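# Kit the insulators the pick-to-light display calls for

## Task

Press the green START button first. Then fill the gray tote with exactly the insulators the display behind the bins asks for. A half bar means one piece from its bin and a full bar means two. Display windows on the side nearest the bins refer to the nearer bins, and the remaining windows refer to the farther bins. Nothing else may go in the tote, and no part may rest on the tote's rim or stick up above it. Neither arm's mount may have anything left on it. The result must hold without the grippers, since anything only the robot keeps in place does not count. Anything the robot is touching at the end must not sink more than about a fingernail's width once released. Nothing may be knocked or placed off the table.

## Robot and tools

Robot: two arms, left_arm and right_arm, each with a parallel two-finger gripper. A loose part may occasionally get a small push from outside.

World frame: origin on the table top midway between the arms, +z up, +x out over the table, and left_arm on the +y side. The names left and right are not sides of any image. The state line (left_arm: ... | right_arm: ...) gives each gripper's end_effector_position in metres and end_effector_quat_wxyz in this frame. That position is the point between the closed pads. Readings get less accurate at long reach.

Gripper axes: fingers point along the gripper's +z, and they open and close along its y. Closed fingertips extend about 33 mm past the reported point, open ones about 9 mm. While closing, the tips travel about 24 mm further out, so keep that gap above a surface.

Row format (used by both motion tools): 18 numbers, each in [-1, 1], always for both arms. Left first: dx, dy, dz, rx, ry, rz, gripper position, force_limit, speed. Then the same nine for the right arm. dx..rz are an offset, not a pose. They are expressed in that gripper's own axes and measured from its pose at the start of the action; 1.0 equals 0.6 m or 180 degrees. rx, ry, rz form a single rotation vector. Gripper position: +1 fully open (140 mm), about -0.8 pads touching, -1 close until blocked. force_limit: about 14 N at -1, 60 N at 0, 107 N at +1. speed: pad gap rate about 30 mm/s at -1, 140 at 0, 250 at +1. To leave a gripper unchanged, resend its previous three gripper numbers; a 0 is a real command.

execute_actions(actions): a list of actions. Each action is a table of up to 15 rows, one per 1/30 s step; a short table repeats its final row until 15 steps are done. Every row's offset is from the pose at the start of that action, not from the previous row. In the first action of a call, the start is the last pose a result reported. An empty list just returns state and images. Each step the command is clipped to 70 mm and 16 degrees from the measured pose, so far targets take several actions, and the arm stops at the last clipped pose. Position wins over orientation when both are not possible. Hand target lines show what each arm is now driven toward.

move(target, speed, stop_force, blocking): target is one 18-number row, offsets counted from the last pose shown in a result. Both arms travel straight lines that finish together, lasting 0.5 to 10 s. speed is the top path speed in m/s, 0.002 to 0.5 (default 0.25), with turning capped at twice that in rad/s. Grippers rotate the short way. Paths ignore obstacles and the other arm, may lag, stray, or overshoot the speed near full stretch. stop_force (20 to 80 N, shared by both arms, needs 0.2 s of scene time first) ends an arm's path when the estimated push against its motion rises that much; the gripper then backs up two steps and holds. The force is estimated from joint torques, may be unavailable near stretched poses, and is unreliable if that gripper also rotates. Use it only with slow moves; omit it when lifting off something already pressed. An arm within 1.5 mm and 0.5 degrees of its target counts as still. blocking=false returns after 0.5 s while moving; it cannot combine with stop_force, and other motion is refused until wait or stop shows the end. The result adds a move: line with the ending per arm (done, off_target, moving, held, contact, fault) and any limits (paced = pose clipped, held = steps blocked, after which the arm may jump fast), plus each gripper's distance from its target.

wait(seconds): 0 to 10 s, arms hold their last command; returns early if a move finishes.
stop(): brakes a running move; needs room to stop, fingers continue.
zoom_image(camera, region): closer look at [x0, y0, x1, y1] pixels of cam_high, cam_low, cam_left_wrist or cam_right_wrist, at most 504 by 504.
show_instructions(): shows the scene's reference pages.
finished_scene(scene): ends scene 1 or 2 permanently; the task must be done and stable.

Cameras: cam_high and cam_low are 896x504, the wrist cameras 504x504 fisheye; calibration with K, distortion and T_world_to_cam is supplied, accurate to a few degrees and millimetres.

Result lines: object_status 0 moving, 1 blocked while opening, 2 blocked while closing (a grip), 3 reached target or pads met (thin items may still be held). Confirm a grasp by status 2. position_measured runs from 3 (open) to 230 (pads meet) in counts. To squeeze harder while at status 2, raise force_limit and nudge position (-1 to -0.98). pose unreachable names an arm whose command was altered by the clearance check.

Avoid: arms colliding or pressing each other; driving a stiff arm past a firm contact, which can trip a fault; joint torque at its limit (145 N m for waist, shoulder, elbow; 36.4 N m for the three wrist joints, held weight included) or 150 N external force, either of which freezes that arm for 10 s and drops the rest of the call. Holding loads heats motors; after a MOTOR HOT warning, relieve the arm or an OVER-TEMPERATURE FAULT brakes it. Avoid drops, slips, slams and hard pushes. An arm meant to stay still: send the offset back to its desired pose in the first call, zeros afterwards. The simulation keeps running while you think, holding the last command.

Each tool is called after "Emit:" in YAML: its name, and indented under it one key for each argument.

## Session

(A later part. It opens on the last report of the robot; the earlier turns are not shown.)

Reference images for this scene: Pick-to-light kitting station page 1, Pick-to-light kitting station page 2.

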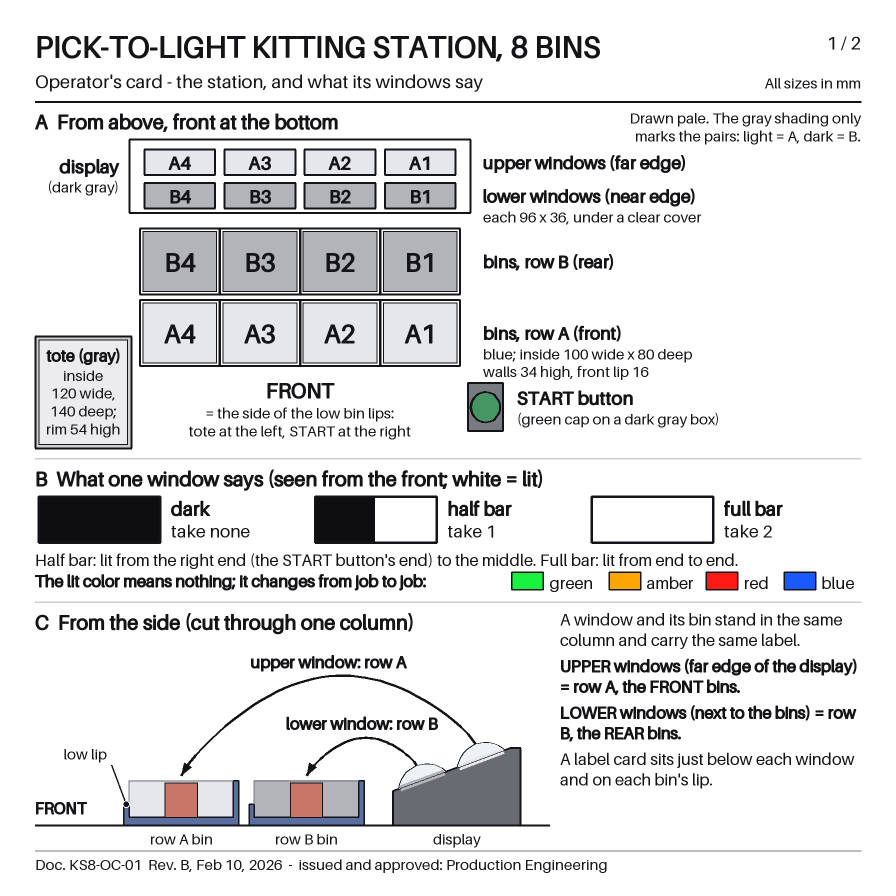

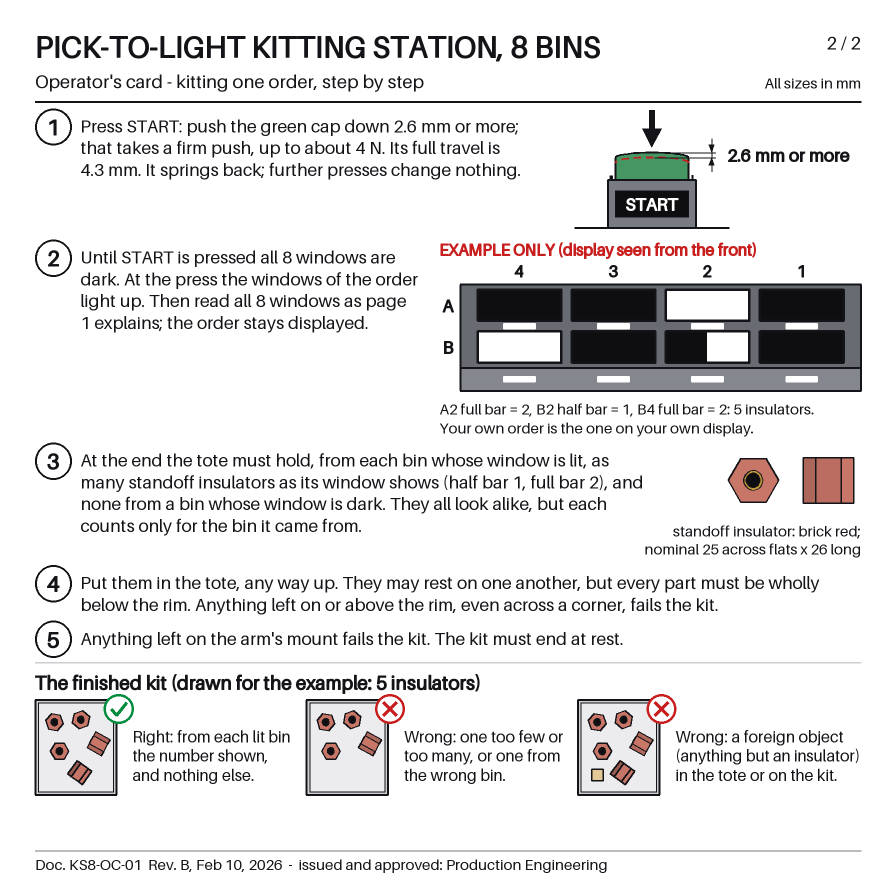

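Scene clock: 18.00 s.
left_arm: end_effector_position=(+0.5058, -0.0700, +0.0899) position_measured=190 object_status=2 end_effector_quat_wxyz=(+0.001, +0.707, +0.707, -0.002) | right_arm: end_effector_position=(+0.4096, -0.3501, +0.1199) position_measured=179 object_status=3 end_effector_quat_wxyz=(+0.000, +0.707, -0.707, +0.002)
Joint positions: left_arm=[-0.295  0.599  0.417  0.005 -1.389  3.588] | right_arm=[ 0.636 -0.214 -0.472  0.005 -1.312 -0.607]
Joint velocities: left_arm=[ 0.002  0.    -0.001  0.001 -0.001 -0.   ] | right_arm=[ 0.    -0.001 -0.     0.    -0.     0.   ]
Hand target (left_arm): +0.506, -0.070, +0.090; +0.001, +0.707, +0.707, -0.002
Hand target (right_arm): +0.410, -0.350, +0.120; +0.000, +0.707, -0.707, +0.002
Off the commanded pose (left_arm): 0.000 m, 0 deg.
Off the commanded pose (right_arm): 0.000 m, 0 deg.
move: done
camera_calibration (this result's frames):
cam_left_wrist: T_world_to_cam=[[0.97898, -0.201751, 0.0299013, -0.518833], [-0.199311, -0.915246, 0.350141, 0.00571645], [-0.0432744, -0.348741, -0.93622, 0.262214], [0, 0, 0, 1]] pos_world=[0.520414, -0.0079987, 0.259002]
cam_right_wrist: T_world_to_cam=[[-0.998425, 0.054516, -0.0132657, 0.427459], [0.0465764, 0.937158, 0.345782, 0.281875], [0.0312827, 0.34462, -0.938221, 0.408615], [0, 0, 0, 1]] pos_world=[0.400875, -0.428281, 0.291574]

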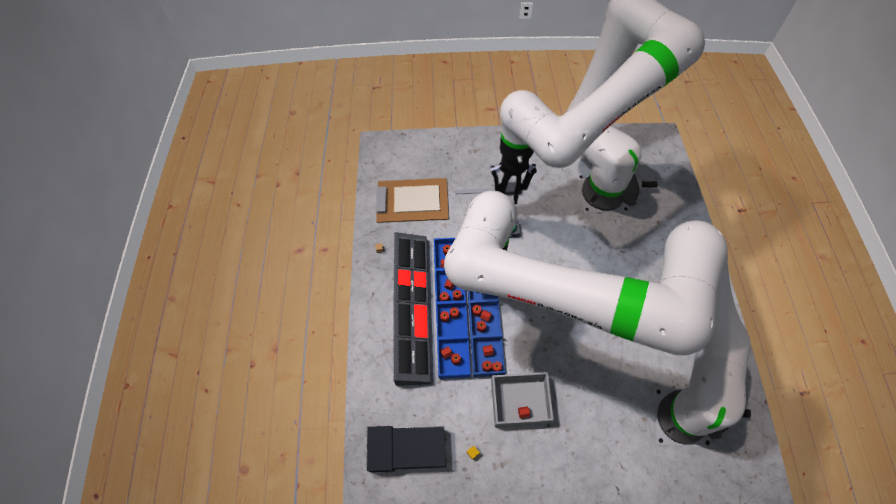

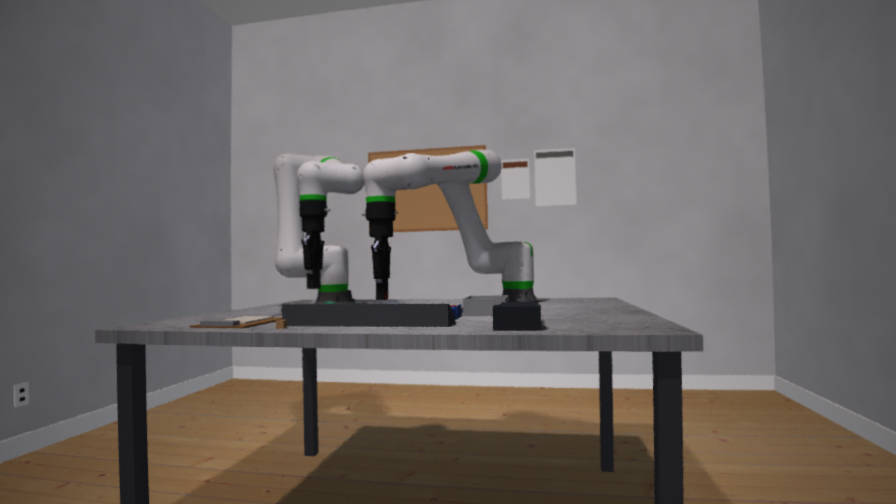

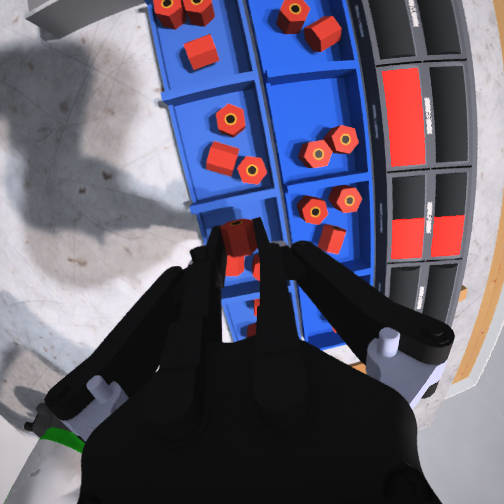

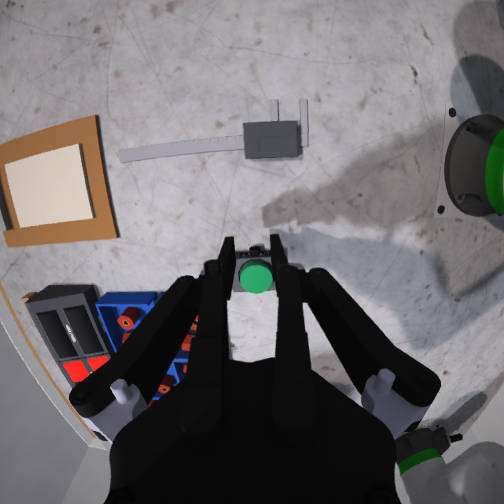

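Emit:
move:
  target: [0.53,-0.143,-0.04,0,0,0,-1,-0.5,0,0,0,0,0,0,0,-0.4,-0.5,1]
  speed: 0.4

Emit:
move:
  target: [0,0,0.113,0,0,0,-1,-0.5,0,0,0,0,0,0,0,-0.4,-0.5,1]
  speed: 0.12

Emit:
execute_actions:
  actions:
    - [[0,0,0,0,0,0,-0.4,-0.5,0,0,0,0,0,0,0,-0.4,-0.5,1]]

Emit:
move:
  target: [0,0,-0.098,0,0,0,-0.4,-0.5,0,0,0,0,0,0,0,-0.4,-0.5,1]
  speed: 0.3

Emit:
move:
  target: [-0.4375,0.292,0.05,0,0,0.5,-0.44,-0.5,0,0,-0.25,0,0,0,0.15,-0.38,-0.5,1]
  speed: 0.5

Emit:
zoom_image:
  camera: "cam_left_wrist"
  region: [160, 150, 320, 310]

Scene clock: 19.80 s.
left_arm: end_effector_position=(+0.4211, +0.2477, +0.1123) position_measured=190 object_status=2 end_effector_quat_wxyz=(+0.001, +0.707, +0.707, -0.002) | right_arm: end_effector_position=(+0.4096, -0.3501, +0.1199) position_measured=179 object_status=3 end_effector_quat_wxyz=(+0.000, +0.707, -0.707, +0.002)
Joint positions: left_arm=[ 0.26   0.063 -0.234  0.005 -1.275  3.033] | right_arm=[ 0.636 -0.214 -0.472  0.005 -1.312 -0.607]
Joint velocities: left_arm=[-0.001 -0.    -0.    -0.    -0.001 -0.   ] | right_arm=[ 0.     0.001 -0.    -0.001 -0.002 -0.   ]
Hand target (left_arm): +0.421, +0.248, +0.112; +0.001, +0.707, +0.707, -0.002
Hand target (right_arm): +0.410, -0.350, +0.120; +0.000, +0.707, -0.707, +0.002
Off the commanded pose (left_arm): 0.001 m, 0 deg.
Off the commanded pose (right_arm): 0.000 m, 0 deg.
move: done
camera_calibration (this result's frames):
cam_left_wrist: T_world_to_cam=[[0.978979, -0.201605, 0.0309039, -0.372572], [-0.199522, -0.915184, 0.350184, 0.271815], [-0.0423162, -0.348989, -0.936171, 0.389961], [0, 0, 0, 1]] pos_world=[0.435475, 0.309741, 0.281399]
cam_right_wrist: T_world_to_cam=[[-0.998425, 0.0545159, -0.0132661, 0.427459], [0.0465762, 0.937158, 0.345782, 0.281875], [0.0312831, 0.34462, -0.938221, 0.408615], [0, 0, 0, 1]] pos_world=[0.400875, -0.428281, 0.291574]

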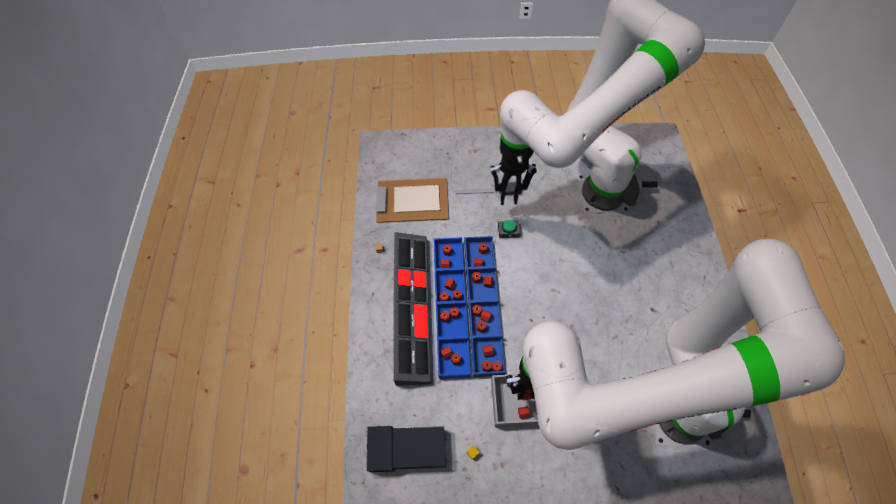

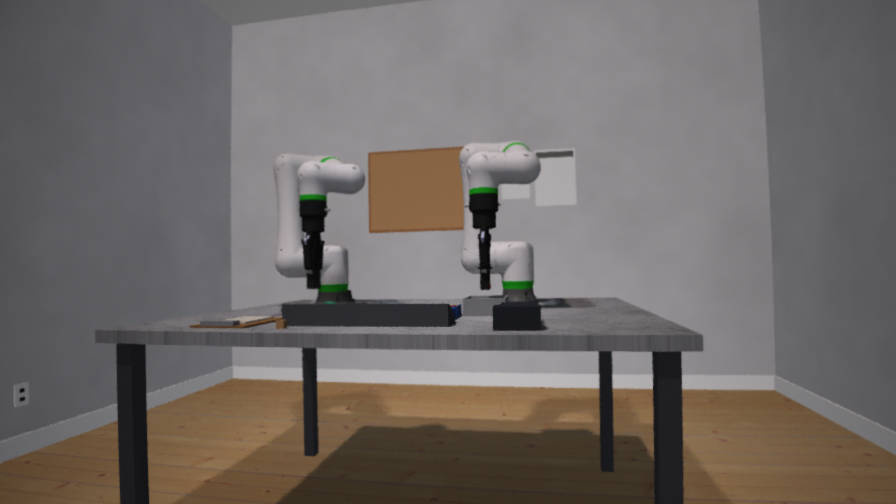

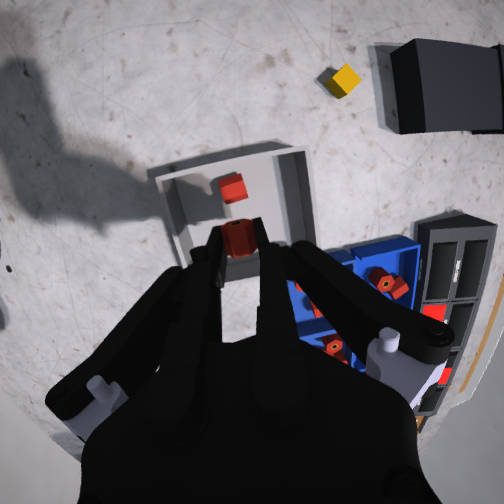

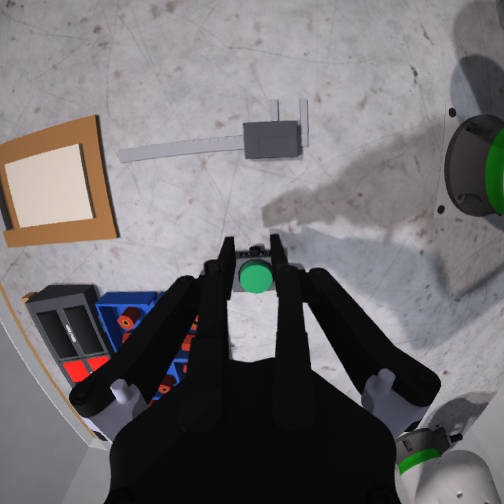

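Scene clock: 20.67 s.
left_arm: end_effector_position=(+0.4212, +0.2476, +0.0445) position_measured=190 object_status=2 end_effector_quat_wxyz=(+0.001, +0.707, +0.707, -0.002) | right_arm: end_effector_position=(+0.4096, -0.3501, +0.1199) position_measured=179 object_status=3 end_effector_quat_wxyz=(+0.000, +0.707, -0.707, +0.002)
Joint positions: left_arm=[ 0.26   0.127 -0.334  0.005 -1.112  3.032] | right_arm=[ 0.636 -0.214 -0.472  0.005 -1.312 -0.607]
Joint velocities: left_arm=[ 0.    -0.002 -0.002 -0.001 -0.    -0.001] | right_arm=[-0.    -0.001 -0.001  0.001 -0.001 -0.   ]
Hand target (left_arm): +0.421, +0.248, +0.045; +0.001, +0.707, +0.707, -0.002
Hand target (right_arm): +0.410, -0.350, +0.120; +0.000, +0.707, -0.707, +0.002
Off the commanded pose (left_arm): 0.000 m, 0 deg.
Off the commanded pose (right_arm): 0.000 m, 0 deg.
move: done
camera_calibration (this result's frames):
cam_left_wrist: T_world_to_cam=[[0.979025, -0.201383, 0.0308931, -0.370739], [-0.199321, -0.915321, 0.349939, 0.295474], [-0.0421946, -0.348757, -0.936263, 0.326366], [0, 0, 0, 1]] pos_world=[0.435628, 0.309616, 0.21362]
cam_right_wrist: T_world_to_cam=[[-0.998425, 0.0545157, -0.0132661, 0.427459], [0.046576, 0.937158, 0.345782, 0.281875], [0.031283, 0.34462, -0.938221, 0.408615], [0, 0, 0, 1]] pos_world=[0.400875, -0.428281, 0.291574]

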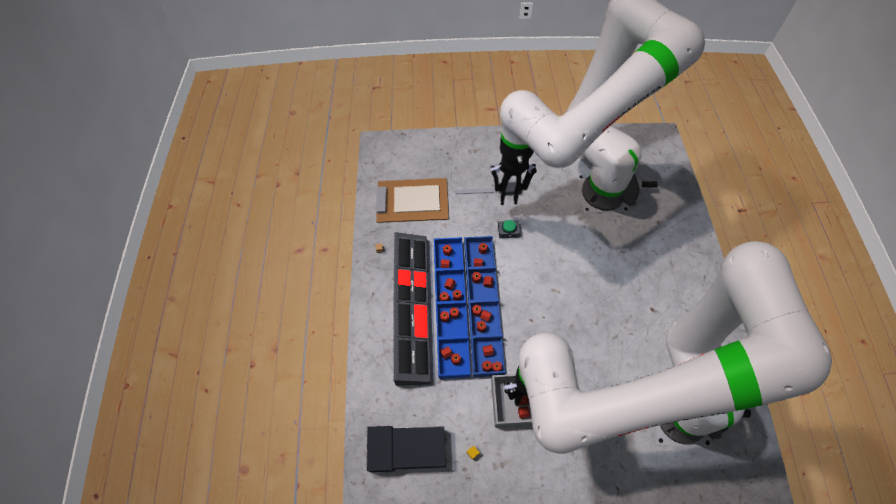

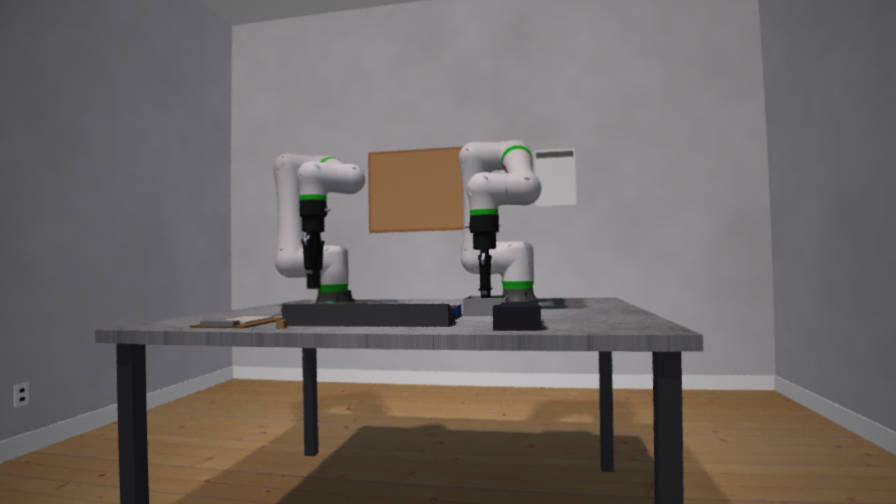

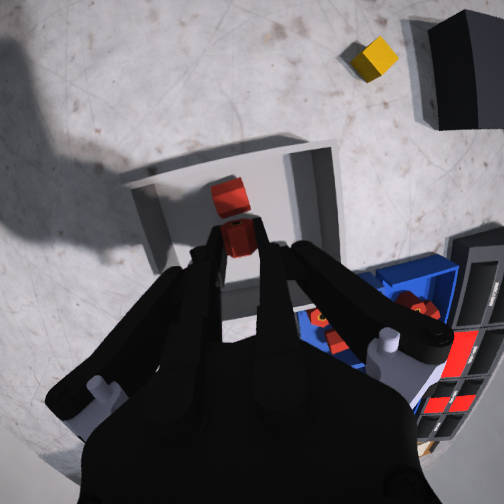

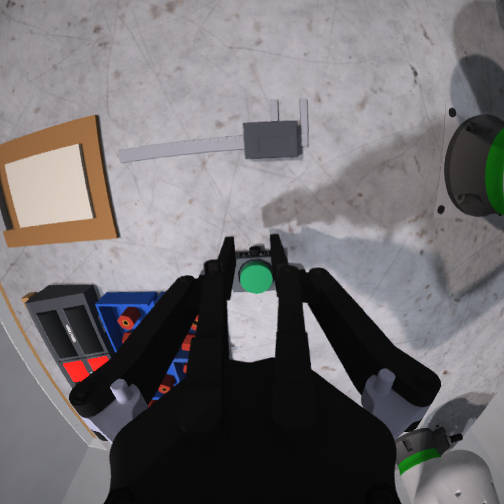

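Scene clock: 21.17 s.
left_arm: end_effector_position=(+0.4212, +0.2476, +0.0445) position_measured=179 object_status=3 end_effector_quat_wxyz=(+0.001, +0.707, +0.707, -0.002) | right_arm: end_effector_position=(+0.4096, -0.3501, +0.1199) position_measured=179 object_status=3 end_effector_quat_wxyz=(+0.000, +0.707, -0.707, +0.002)
Joint positions: left_arm=[ 0.26   0.127 -0.334  0.005 -1.112  3.032] | right_arm=[ 0.636 -0.214 -0.472  0.005 -1.312 -0.607]
Joint velocities: left_arm=[ 0.001 -0.     0.001 -0.001 -0.001  0.   ] | right_arm=[ 0.    -0.001  0.     0.001 -0.    -0.   ]
Hand target (left_arm): +0.421, +0.248, +0.045; +0.001, +0.707, +0.707, -0.002
Hand target (right_arm): +0.410, -0.350, +0.120; +0.000, +0.707, -0.707, +0.002
Off the commanded pose (left_arm): 0.000 m, 0 deg.
Off the commanded pose (right_arm): 0.000 m, 0 deg.
camera_calibration (this result's frames):
cam_left_wrist: T_world_to_cam=[[0.979025, -0.201383, 0.0308885, -0.370737], [-0.19932, -0.915321, 0.349941, 0.295474], [-0.0421993, -0.348758, -0.936262, 0.326364], [0, 0, 0, 1]] pos_world=[0.435627, 0.309615, 0.213616]
cam_right_wrist: T_world_to_cam=[[-0.998425, 0.054516, -0.013266, 0.427459], [0.0465763, 0.937158, 0.345782, 0.281875], [0.0312829, 0.34462, -0.938221, 0.408615], [0, 0, 0, 1]] pos_world=[0.400875, -0.428281, 0.291574]

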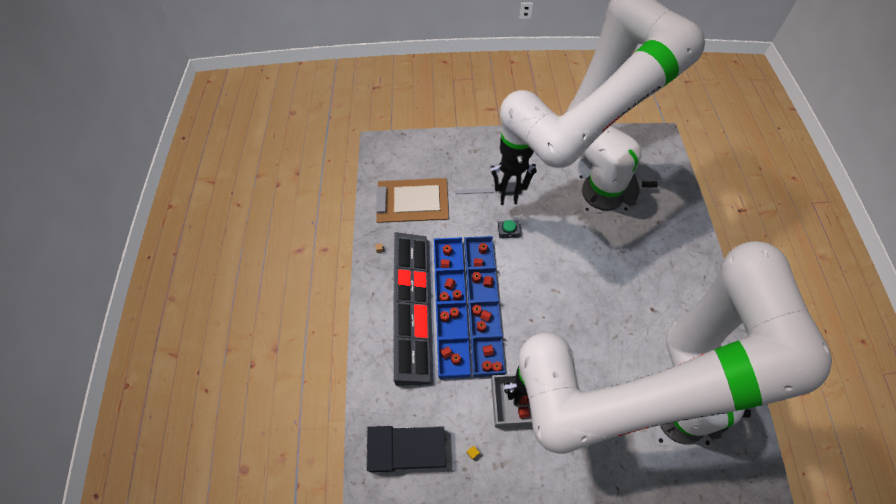

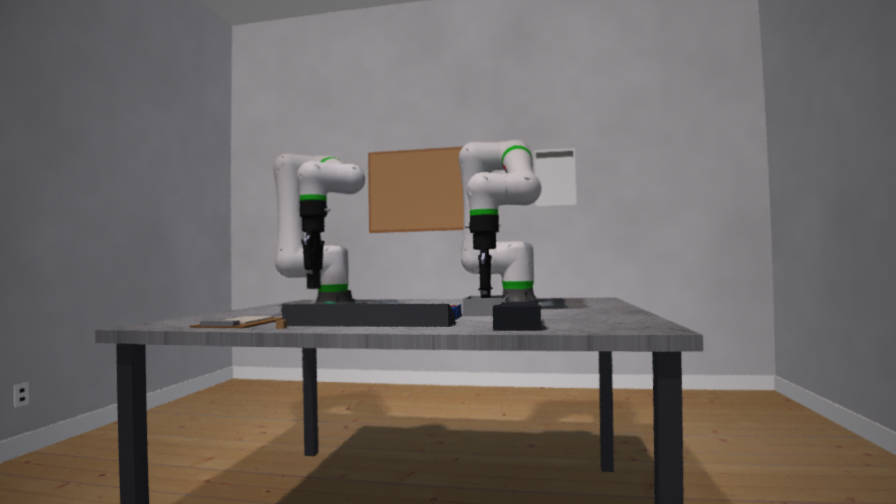

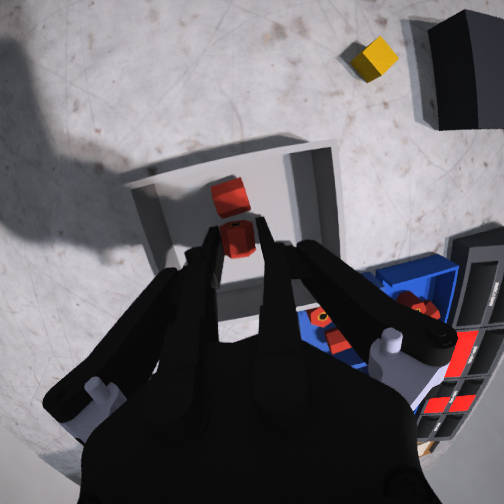

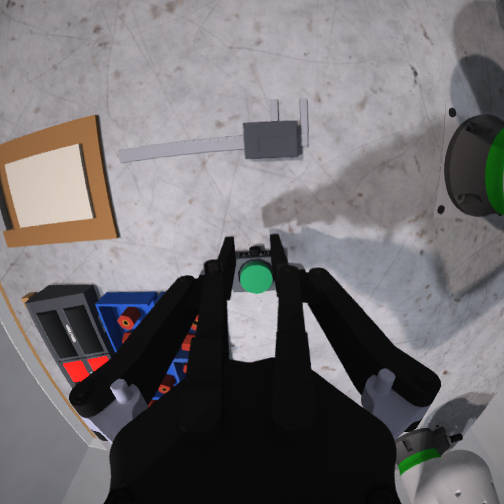

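Scene clock: 21.87 s.
left_arm: end_effector_position=(+0.4211, +0.2477, +0.1033) position_measured=179 object_status=3 end_effector_quat_wxyz=(+0.001, +0.707, +0.707, -0.002) | right_arm: end_effector_position=(+0.4096, -0.3501, +0.1199) position_measured=179 object_status=3 end_effector_quat_wxyz=(+0.000, +0.707, -0.707, +0.002)
Joint positions: left_arm=[ 0.26   0.07  -0.249  0.005 -1.254  3.032] | right_arm=[ 0.636 -0.214 -0.472  0.005 -1.312 -0.607]
Joint velocities: left_arm=[ 0.001  0.001  0.001 -0.     0.    -0.   ] | right_arm=[ 0.     0.001 -0.     0.     0.001 -0.001]
Hand target (left_arm): +0.421, +0.248, +0.103; +0.001, +0.707, +0.707, -0.002
Hand target (right_arm): +0.410, -0.350, +0.120; +0.000, +0.707, -0.707, +0.002
Off the commanded pose (left_arm): 0.000 m, 0 deg.
Off the commanded pose (right_arm): 0.000 m, 0 deg.
move: done
camera_calibration (this result's frames):
cam_left_wrist: T_world_to_cam=[[0.978949, -0.201752, 0.0308901, -0.372251], [-0.19966, -0.915203, 0.350056, 0.275052], [-0.0423536, -0.348855, -0.936219, 0.381517], [0, 0, 0, 1]] pos_world=[0.43549, 0.30972, 0.272399]
cam_right_wrist: T_world_to_cam=[[-0.998425, 0.0545161, -0.013266, 0.427459], [0.0465764, 0.937158, 0.345782, 0.281875], [0.031283, 0.34462, -0.938221, 0.408615], [0, 0, 0, 1]] pos_world=[0.400875, -0.428281, 0.291574]

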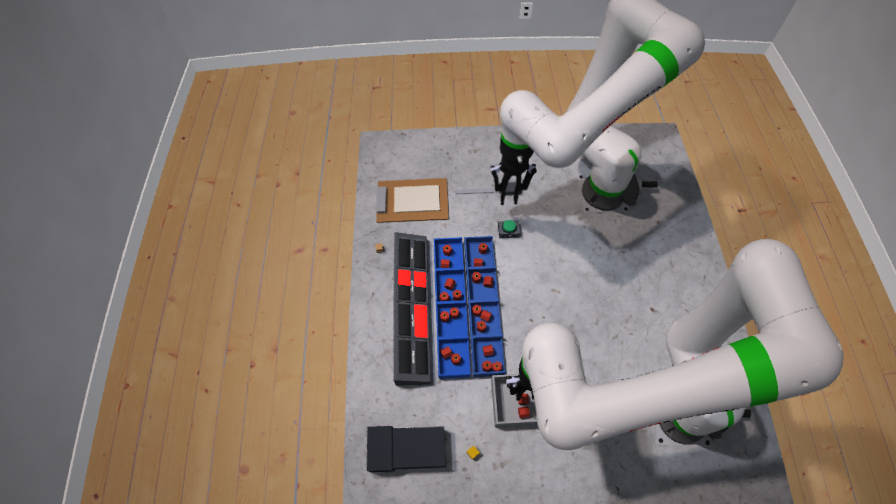

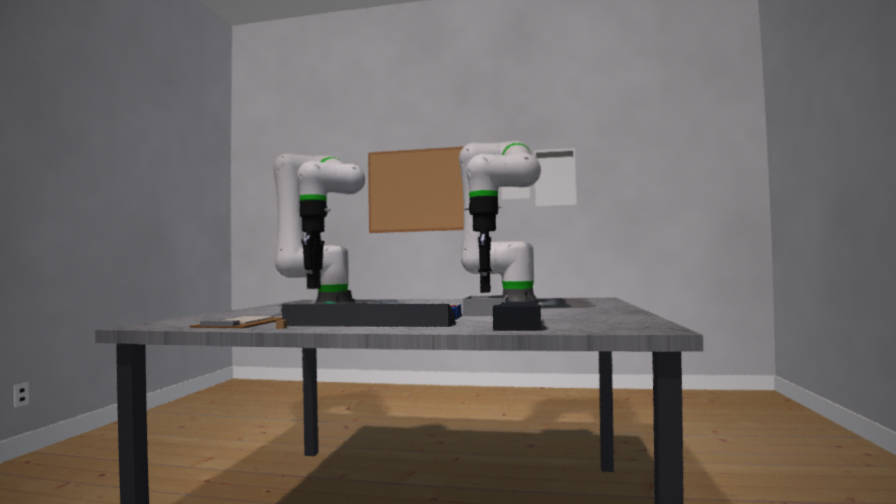

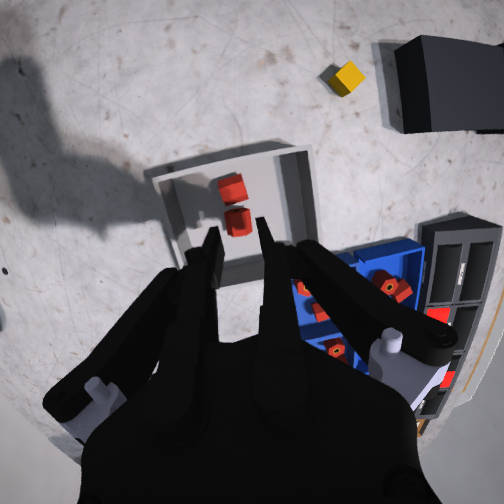

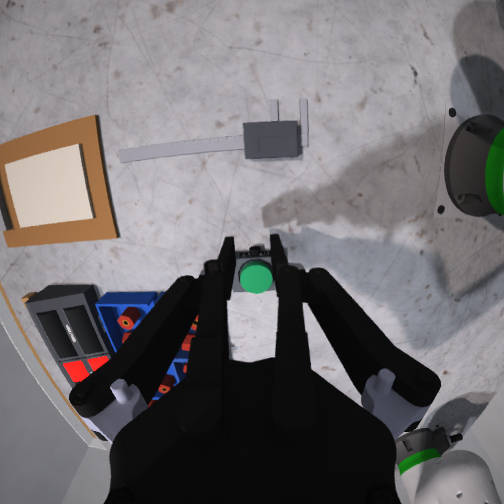

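Scene clock: 23.93 s.
left_arm: end_effector_position=(+0.5953, -0.0149, +0.0748) position_measured=185 object_status=3 end_effector_quat_wxyz=(+0.002, +1.000, -0.000, -0.001) | right_arm: end_effector_position=(+0.5596, -0.3499, +0.1203) position_measured=177 object_status=3 end_effector_quat_wxyz=(+0.000, -0.523, +0.852, -0.003)
Joint positions: left_arm=[-0.17   0.733  0.595  0.005 -1.433  1.892] | right_arm=[ 0.455  0.168 -0.098  0.005 -1.303 -0.897]
Joint velocities: left_arm=[ 0.001  0.002  0.001  0.001  0.002 -0.002] | right_arm=[ 0.     0.     0.     0.     0.002 -0.   ]
Hand target (left_arm): +0.595, -0.015, +0.075; +0.002, +1.000, -0.000, -0.001
Hand target (right_arm): +0.560, -0.350, +0.120; +0.000, -0.523, +0.853, -0.003
Off the commanded pose (left_arm): 0.001 m, 0 deg.
Off the commanded pose (right_arm): 0.000 m, 0 deg.
move: done
camera_calibration (this result's frames):
cam_left_wrist: T_world_to_cam=[[-0.202112, -0.978699, 0.0360459, 0.0961623], [-0.916138, 0.201946, 0.346277, 0.522961], [-0.346181, 0.0369638, -0.937439, 0.457304], [0, 0, 0, 1]] pos_world=[0.65685, -0.0283999, 0.244139]
cam_right_wrist: T_world_to_cam=[[-0.864841, 0.501822, -0.0149642, 0.659215], [0.466175, 0.813756, 0.347105, -0.0036468], [0.186362, 0.293215, -0.937707, 0.299306], [0, 0, 0, 1]] pos_world=[0.516037, -0.415602, 0.291792]

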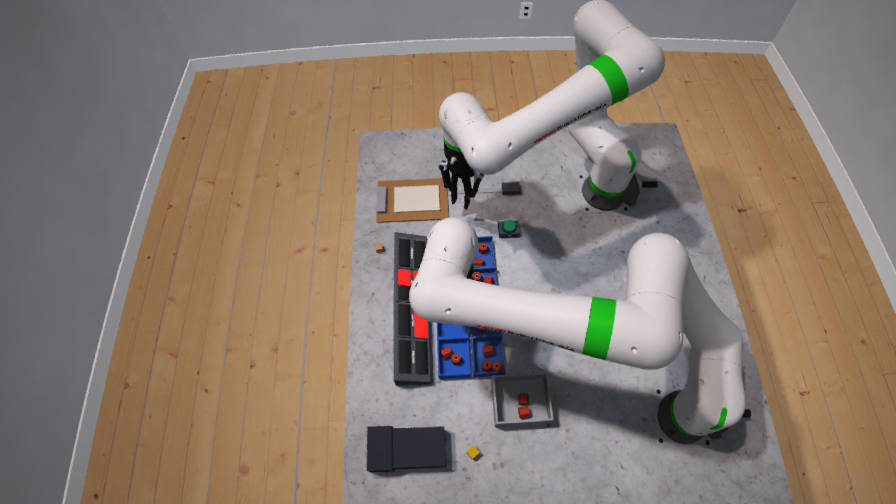

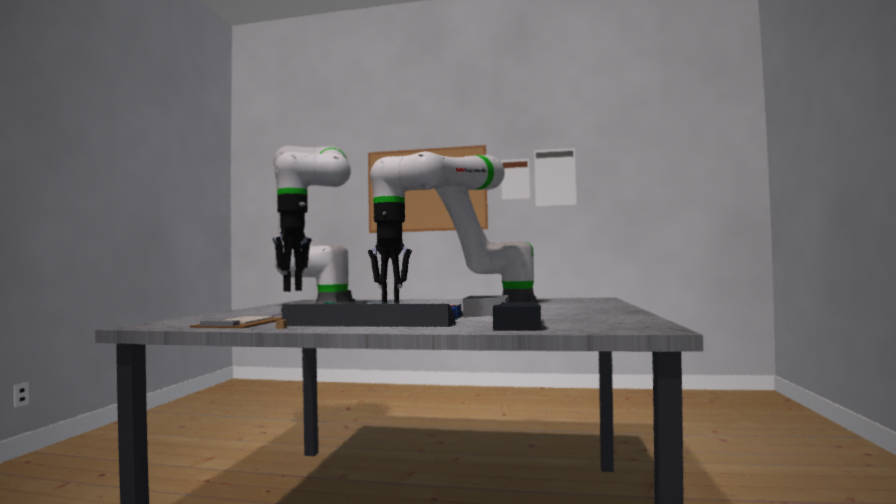

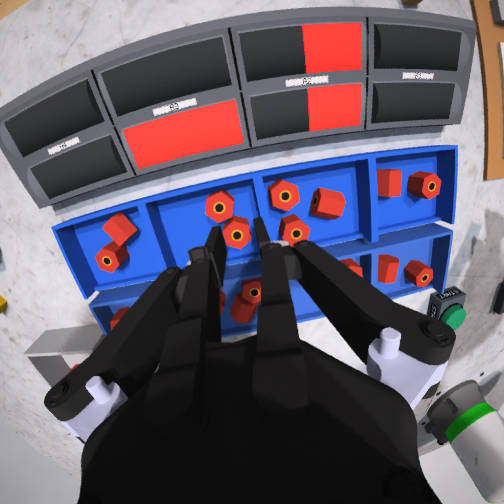

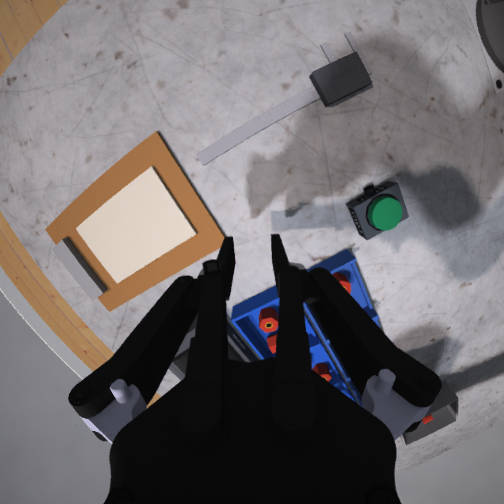

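Region (160, 150, 320, 310) of cam_left_wrist's 504x504 image, scaled by 3.150, with more detail than that image has.

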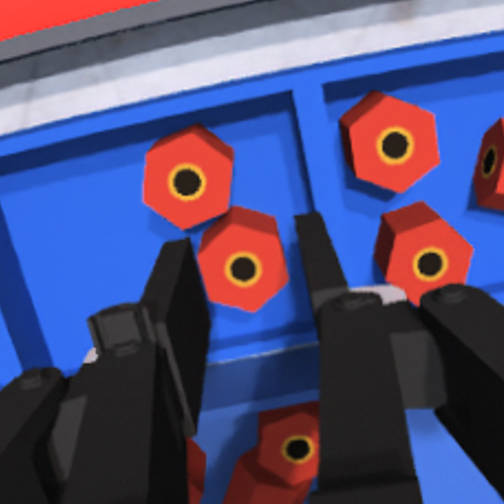

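Emit:
move:
  target: [-0.008,-0.007,0.008,0,0,0,-0.44,-0.5,0,0,0,0,0,0,0,-0.38,-0.5,1]
  speed: 0.05

Emit:
zoom_image:
  camera: "cam_left_wrist"
  region: [190, 180, 290, 280]

Scene clock: 24.87 s.
left_arm: end_effector_position=(+0.5906, -0.0107, +0.0700) position_measured=185 object_status=3 end_effector_quat_wxyz=(+0.002, +1.000, -0.000, -0.001) | right_arm: end_effector_position=(+0.5596, -0.3499, +0.1203) position_measured=177 object_status=3 end_effector_quat_wxyz=(+0.000, -0.523, +0.852, -0.003)
Joint positions: left_arm=[-0.166  0.717  0.557  0.005 -1.412  1.888] | right_arm=[ 0.455  0.168 -0.098  0.005 -1.303 -0.897]
Joint velocities: left_arm=[-0.    -0.001  0.001  0.    -0.    -0.002] | right_arm=[ 0.    -0.001 -0.     0.001  0.002  0.001]
Hand target (left_arm): +0.591, -0.011, +0.070; +0.002, +1.000, +0.000, -0.001
Hand target (right_arm): +0.560, -0.350, +0.120; +0.000, -0.523, +0.852, -0.003
Off the commanded pose (left_arm): 0.000 m, 0 deg.
Off the commanded pose (right_arm): 0.000 m, 0 deg.
move: done
camera_calibration (this result's frames):
cam_left_wrist: T_world_to_cam=[[-0.202085, -0.978707, 0.0359845, 0.0994783], [-0.916153, 0.201901, 0.346266, 0.519429], [-0.346158, 0.037008, -0.937446, 0.450951], [0, 0, 0, 1]] pos_world=[0.65208, -0.0242017, 0.239302]
cam_right_wrist: T_world_to_cam=[[-0.864838, 0.501829, -0.0149611, 0.659218], [0.466182, 0.813754, 0.347101, -0.00365263], [0.18636, 0.293212, -0.937708, 0.299302], [0, 0, 0, 1]] pos_world=[0.516042, -0.415601, 0.291789]

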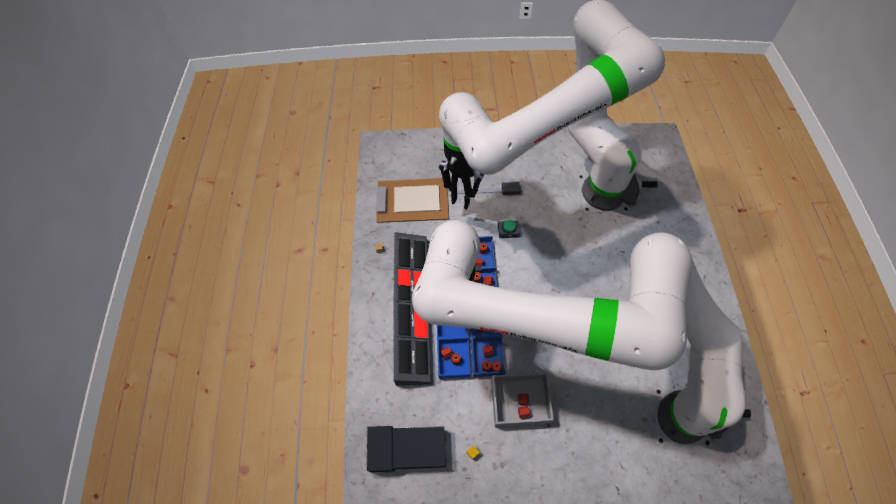

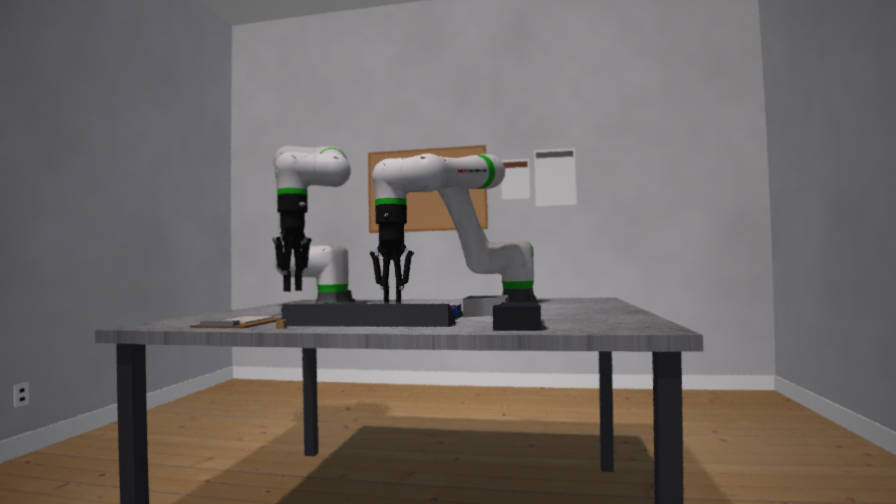

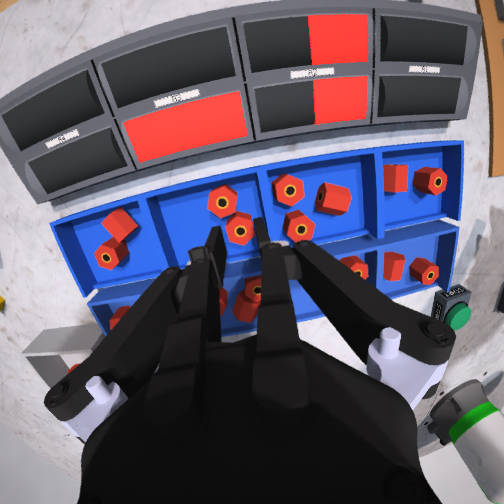

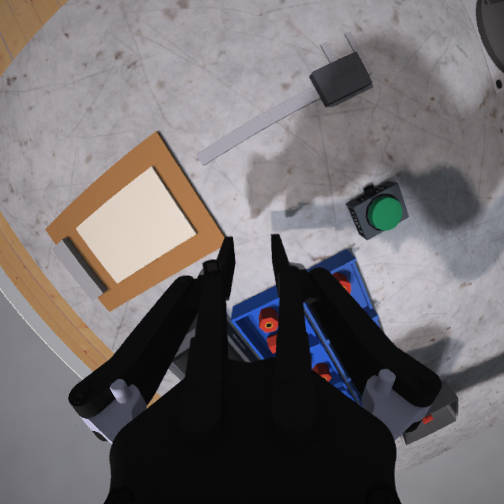

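Region (190, 180, 290, 280) of cam_left_wrist's 504x504 image, scaled by 5.040, with more detail than that image has.

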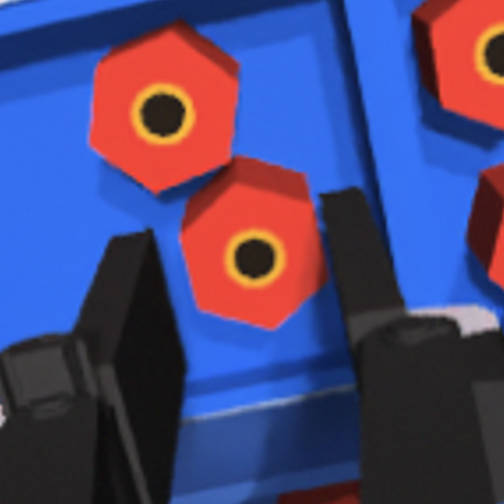

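Emit:
execute_actions:
  actions: []

Scene clock: 25.27 s.
left_arm: end_effector_position=(+0.5906, -0.0107, +0.0700) position_measured=185 object_status=3 end_effector_quat_wxyz=(+0.002, +1.000, -0.000, -0.001) | right_arm: end_effector_position=(+0.5596, -0.3499, +0.1203) position_measured=177 object_status=3 end_effector_quat_wxyz=(+0.000, -0.523, +0.852, -0.003)
Joint positions: left_arm=[-0.166  0.717  0.557  0.005 -1.412  1.888] | right_arm=[ 0.455  0.168 -0.098  0.005 -1.303 -0.897]
Joint velocities: left_arm=[-0.001  0.002  0.001  0.001  0.002 -0.002] | right_arm=[-0.     0.001  0.001  0.001 -0.    -0.   ]
Hand target (left_arm): +0.591, -0.011, +0.070; +0.002, +1.000, +0.000, -0.001
Hand target (right_arm): +0.560, -0.350, +0.120; +0.000, -0.523, +0.852, -0.003
Off the commanded pose (left_arm): 0.000 m, 0 deg.
Off the commanded pose (right_arm): 0.000 m, 0 deg.
camera_calibration (this result's frames):
cam_left_wrist: T_world_to_cam=[[-0.202081, -0.978708, 0.0359848, 0.0994792], [-0.916154, 0.201896, 0.346265, 0.519428], [-0.346157, 0.0370058, -0.937446, 0.450952], [0, 0, 0, 1]] pos_world=[0.65208, -0.0241974, 0.239304]
cam_right_wrist: T_world_to_cam=[[-0.864838, 0.501829, -0.014961, 0.659218], [0.466182, 0.813754, 0.347101, -0.00365263], [0.18636, 0.293212, -0.937708, 0.299302], [0, 0, 0, 1]] pos_world=[0.516042, -0.415601, 0.291789]

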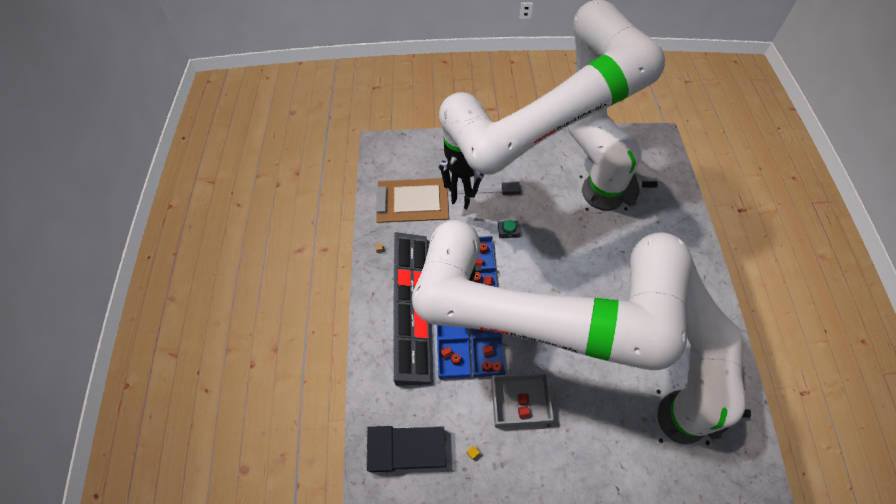

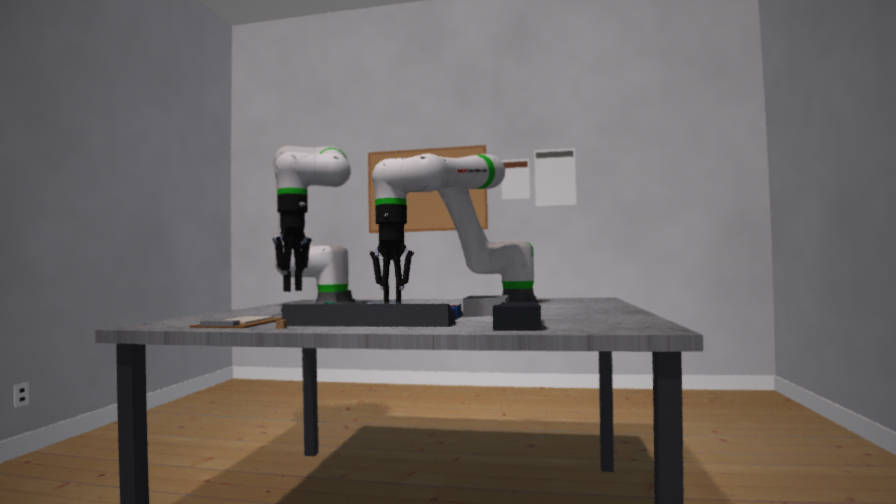

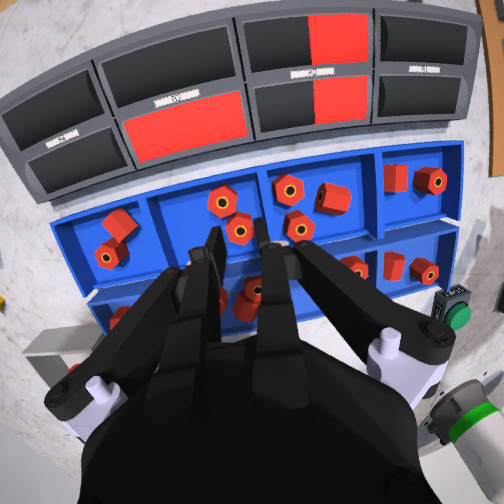

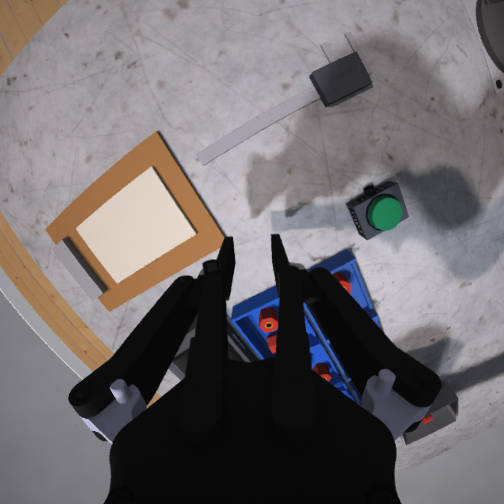

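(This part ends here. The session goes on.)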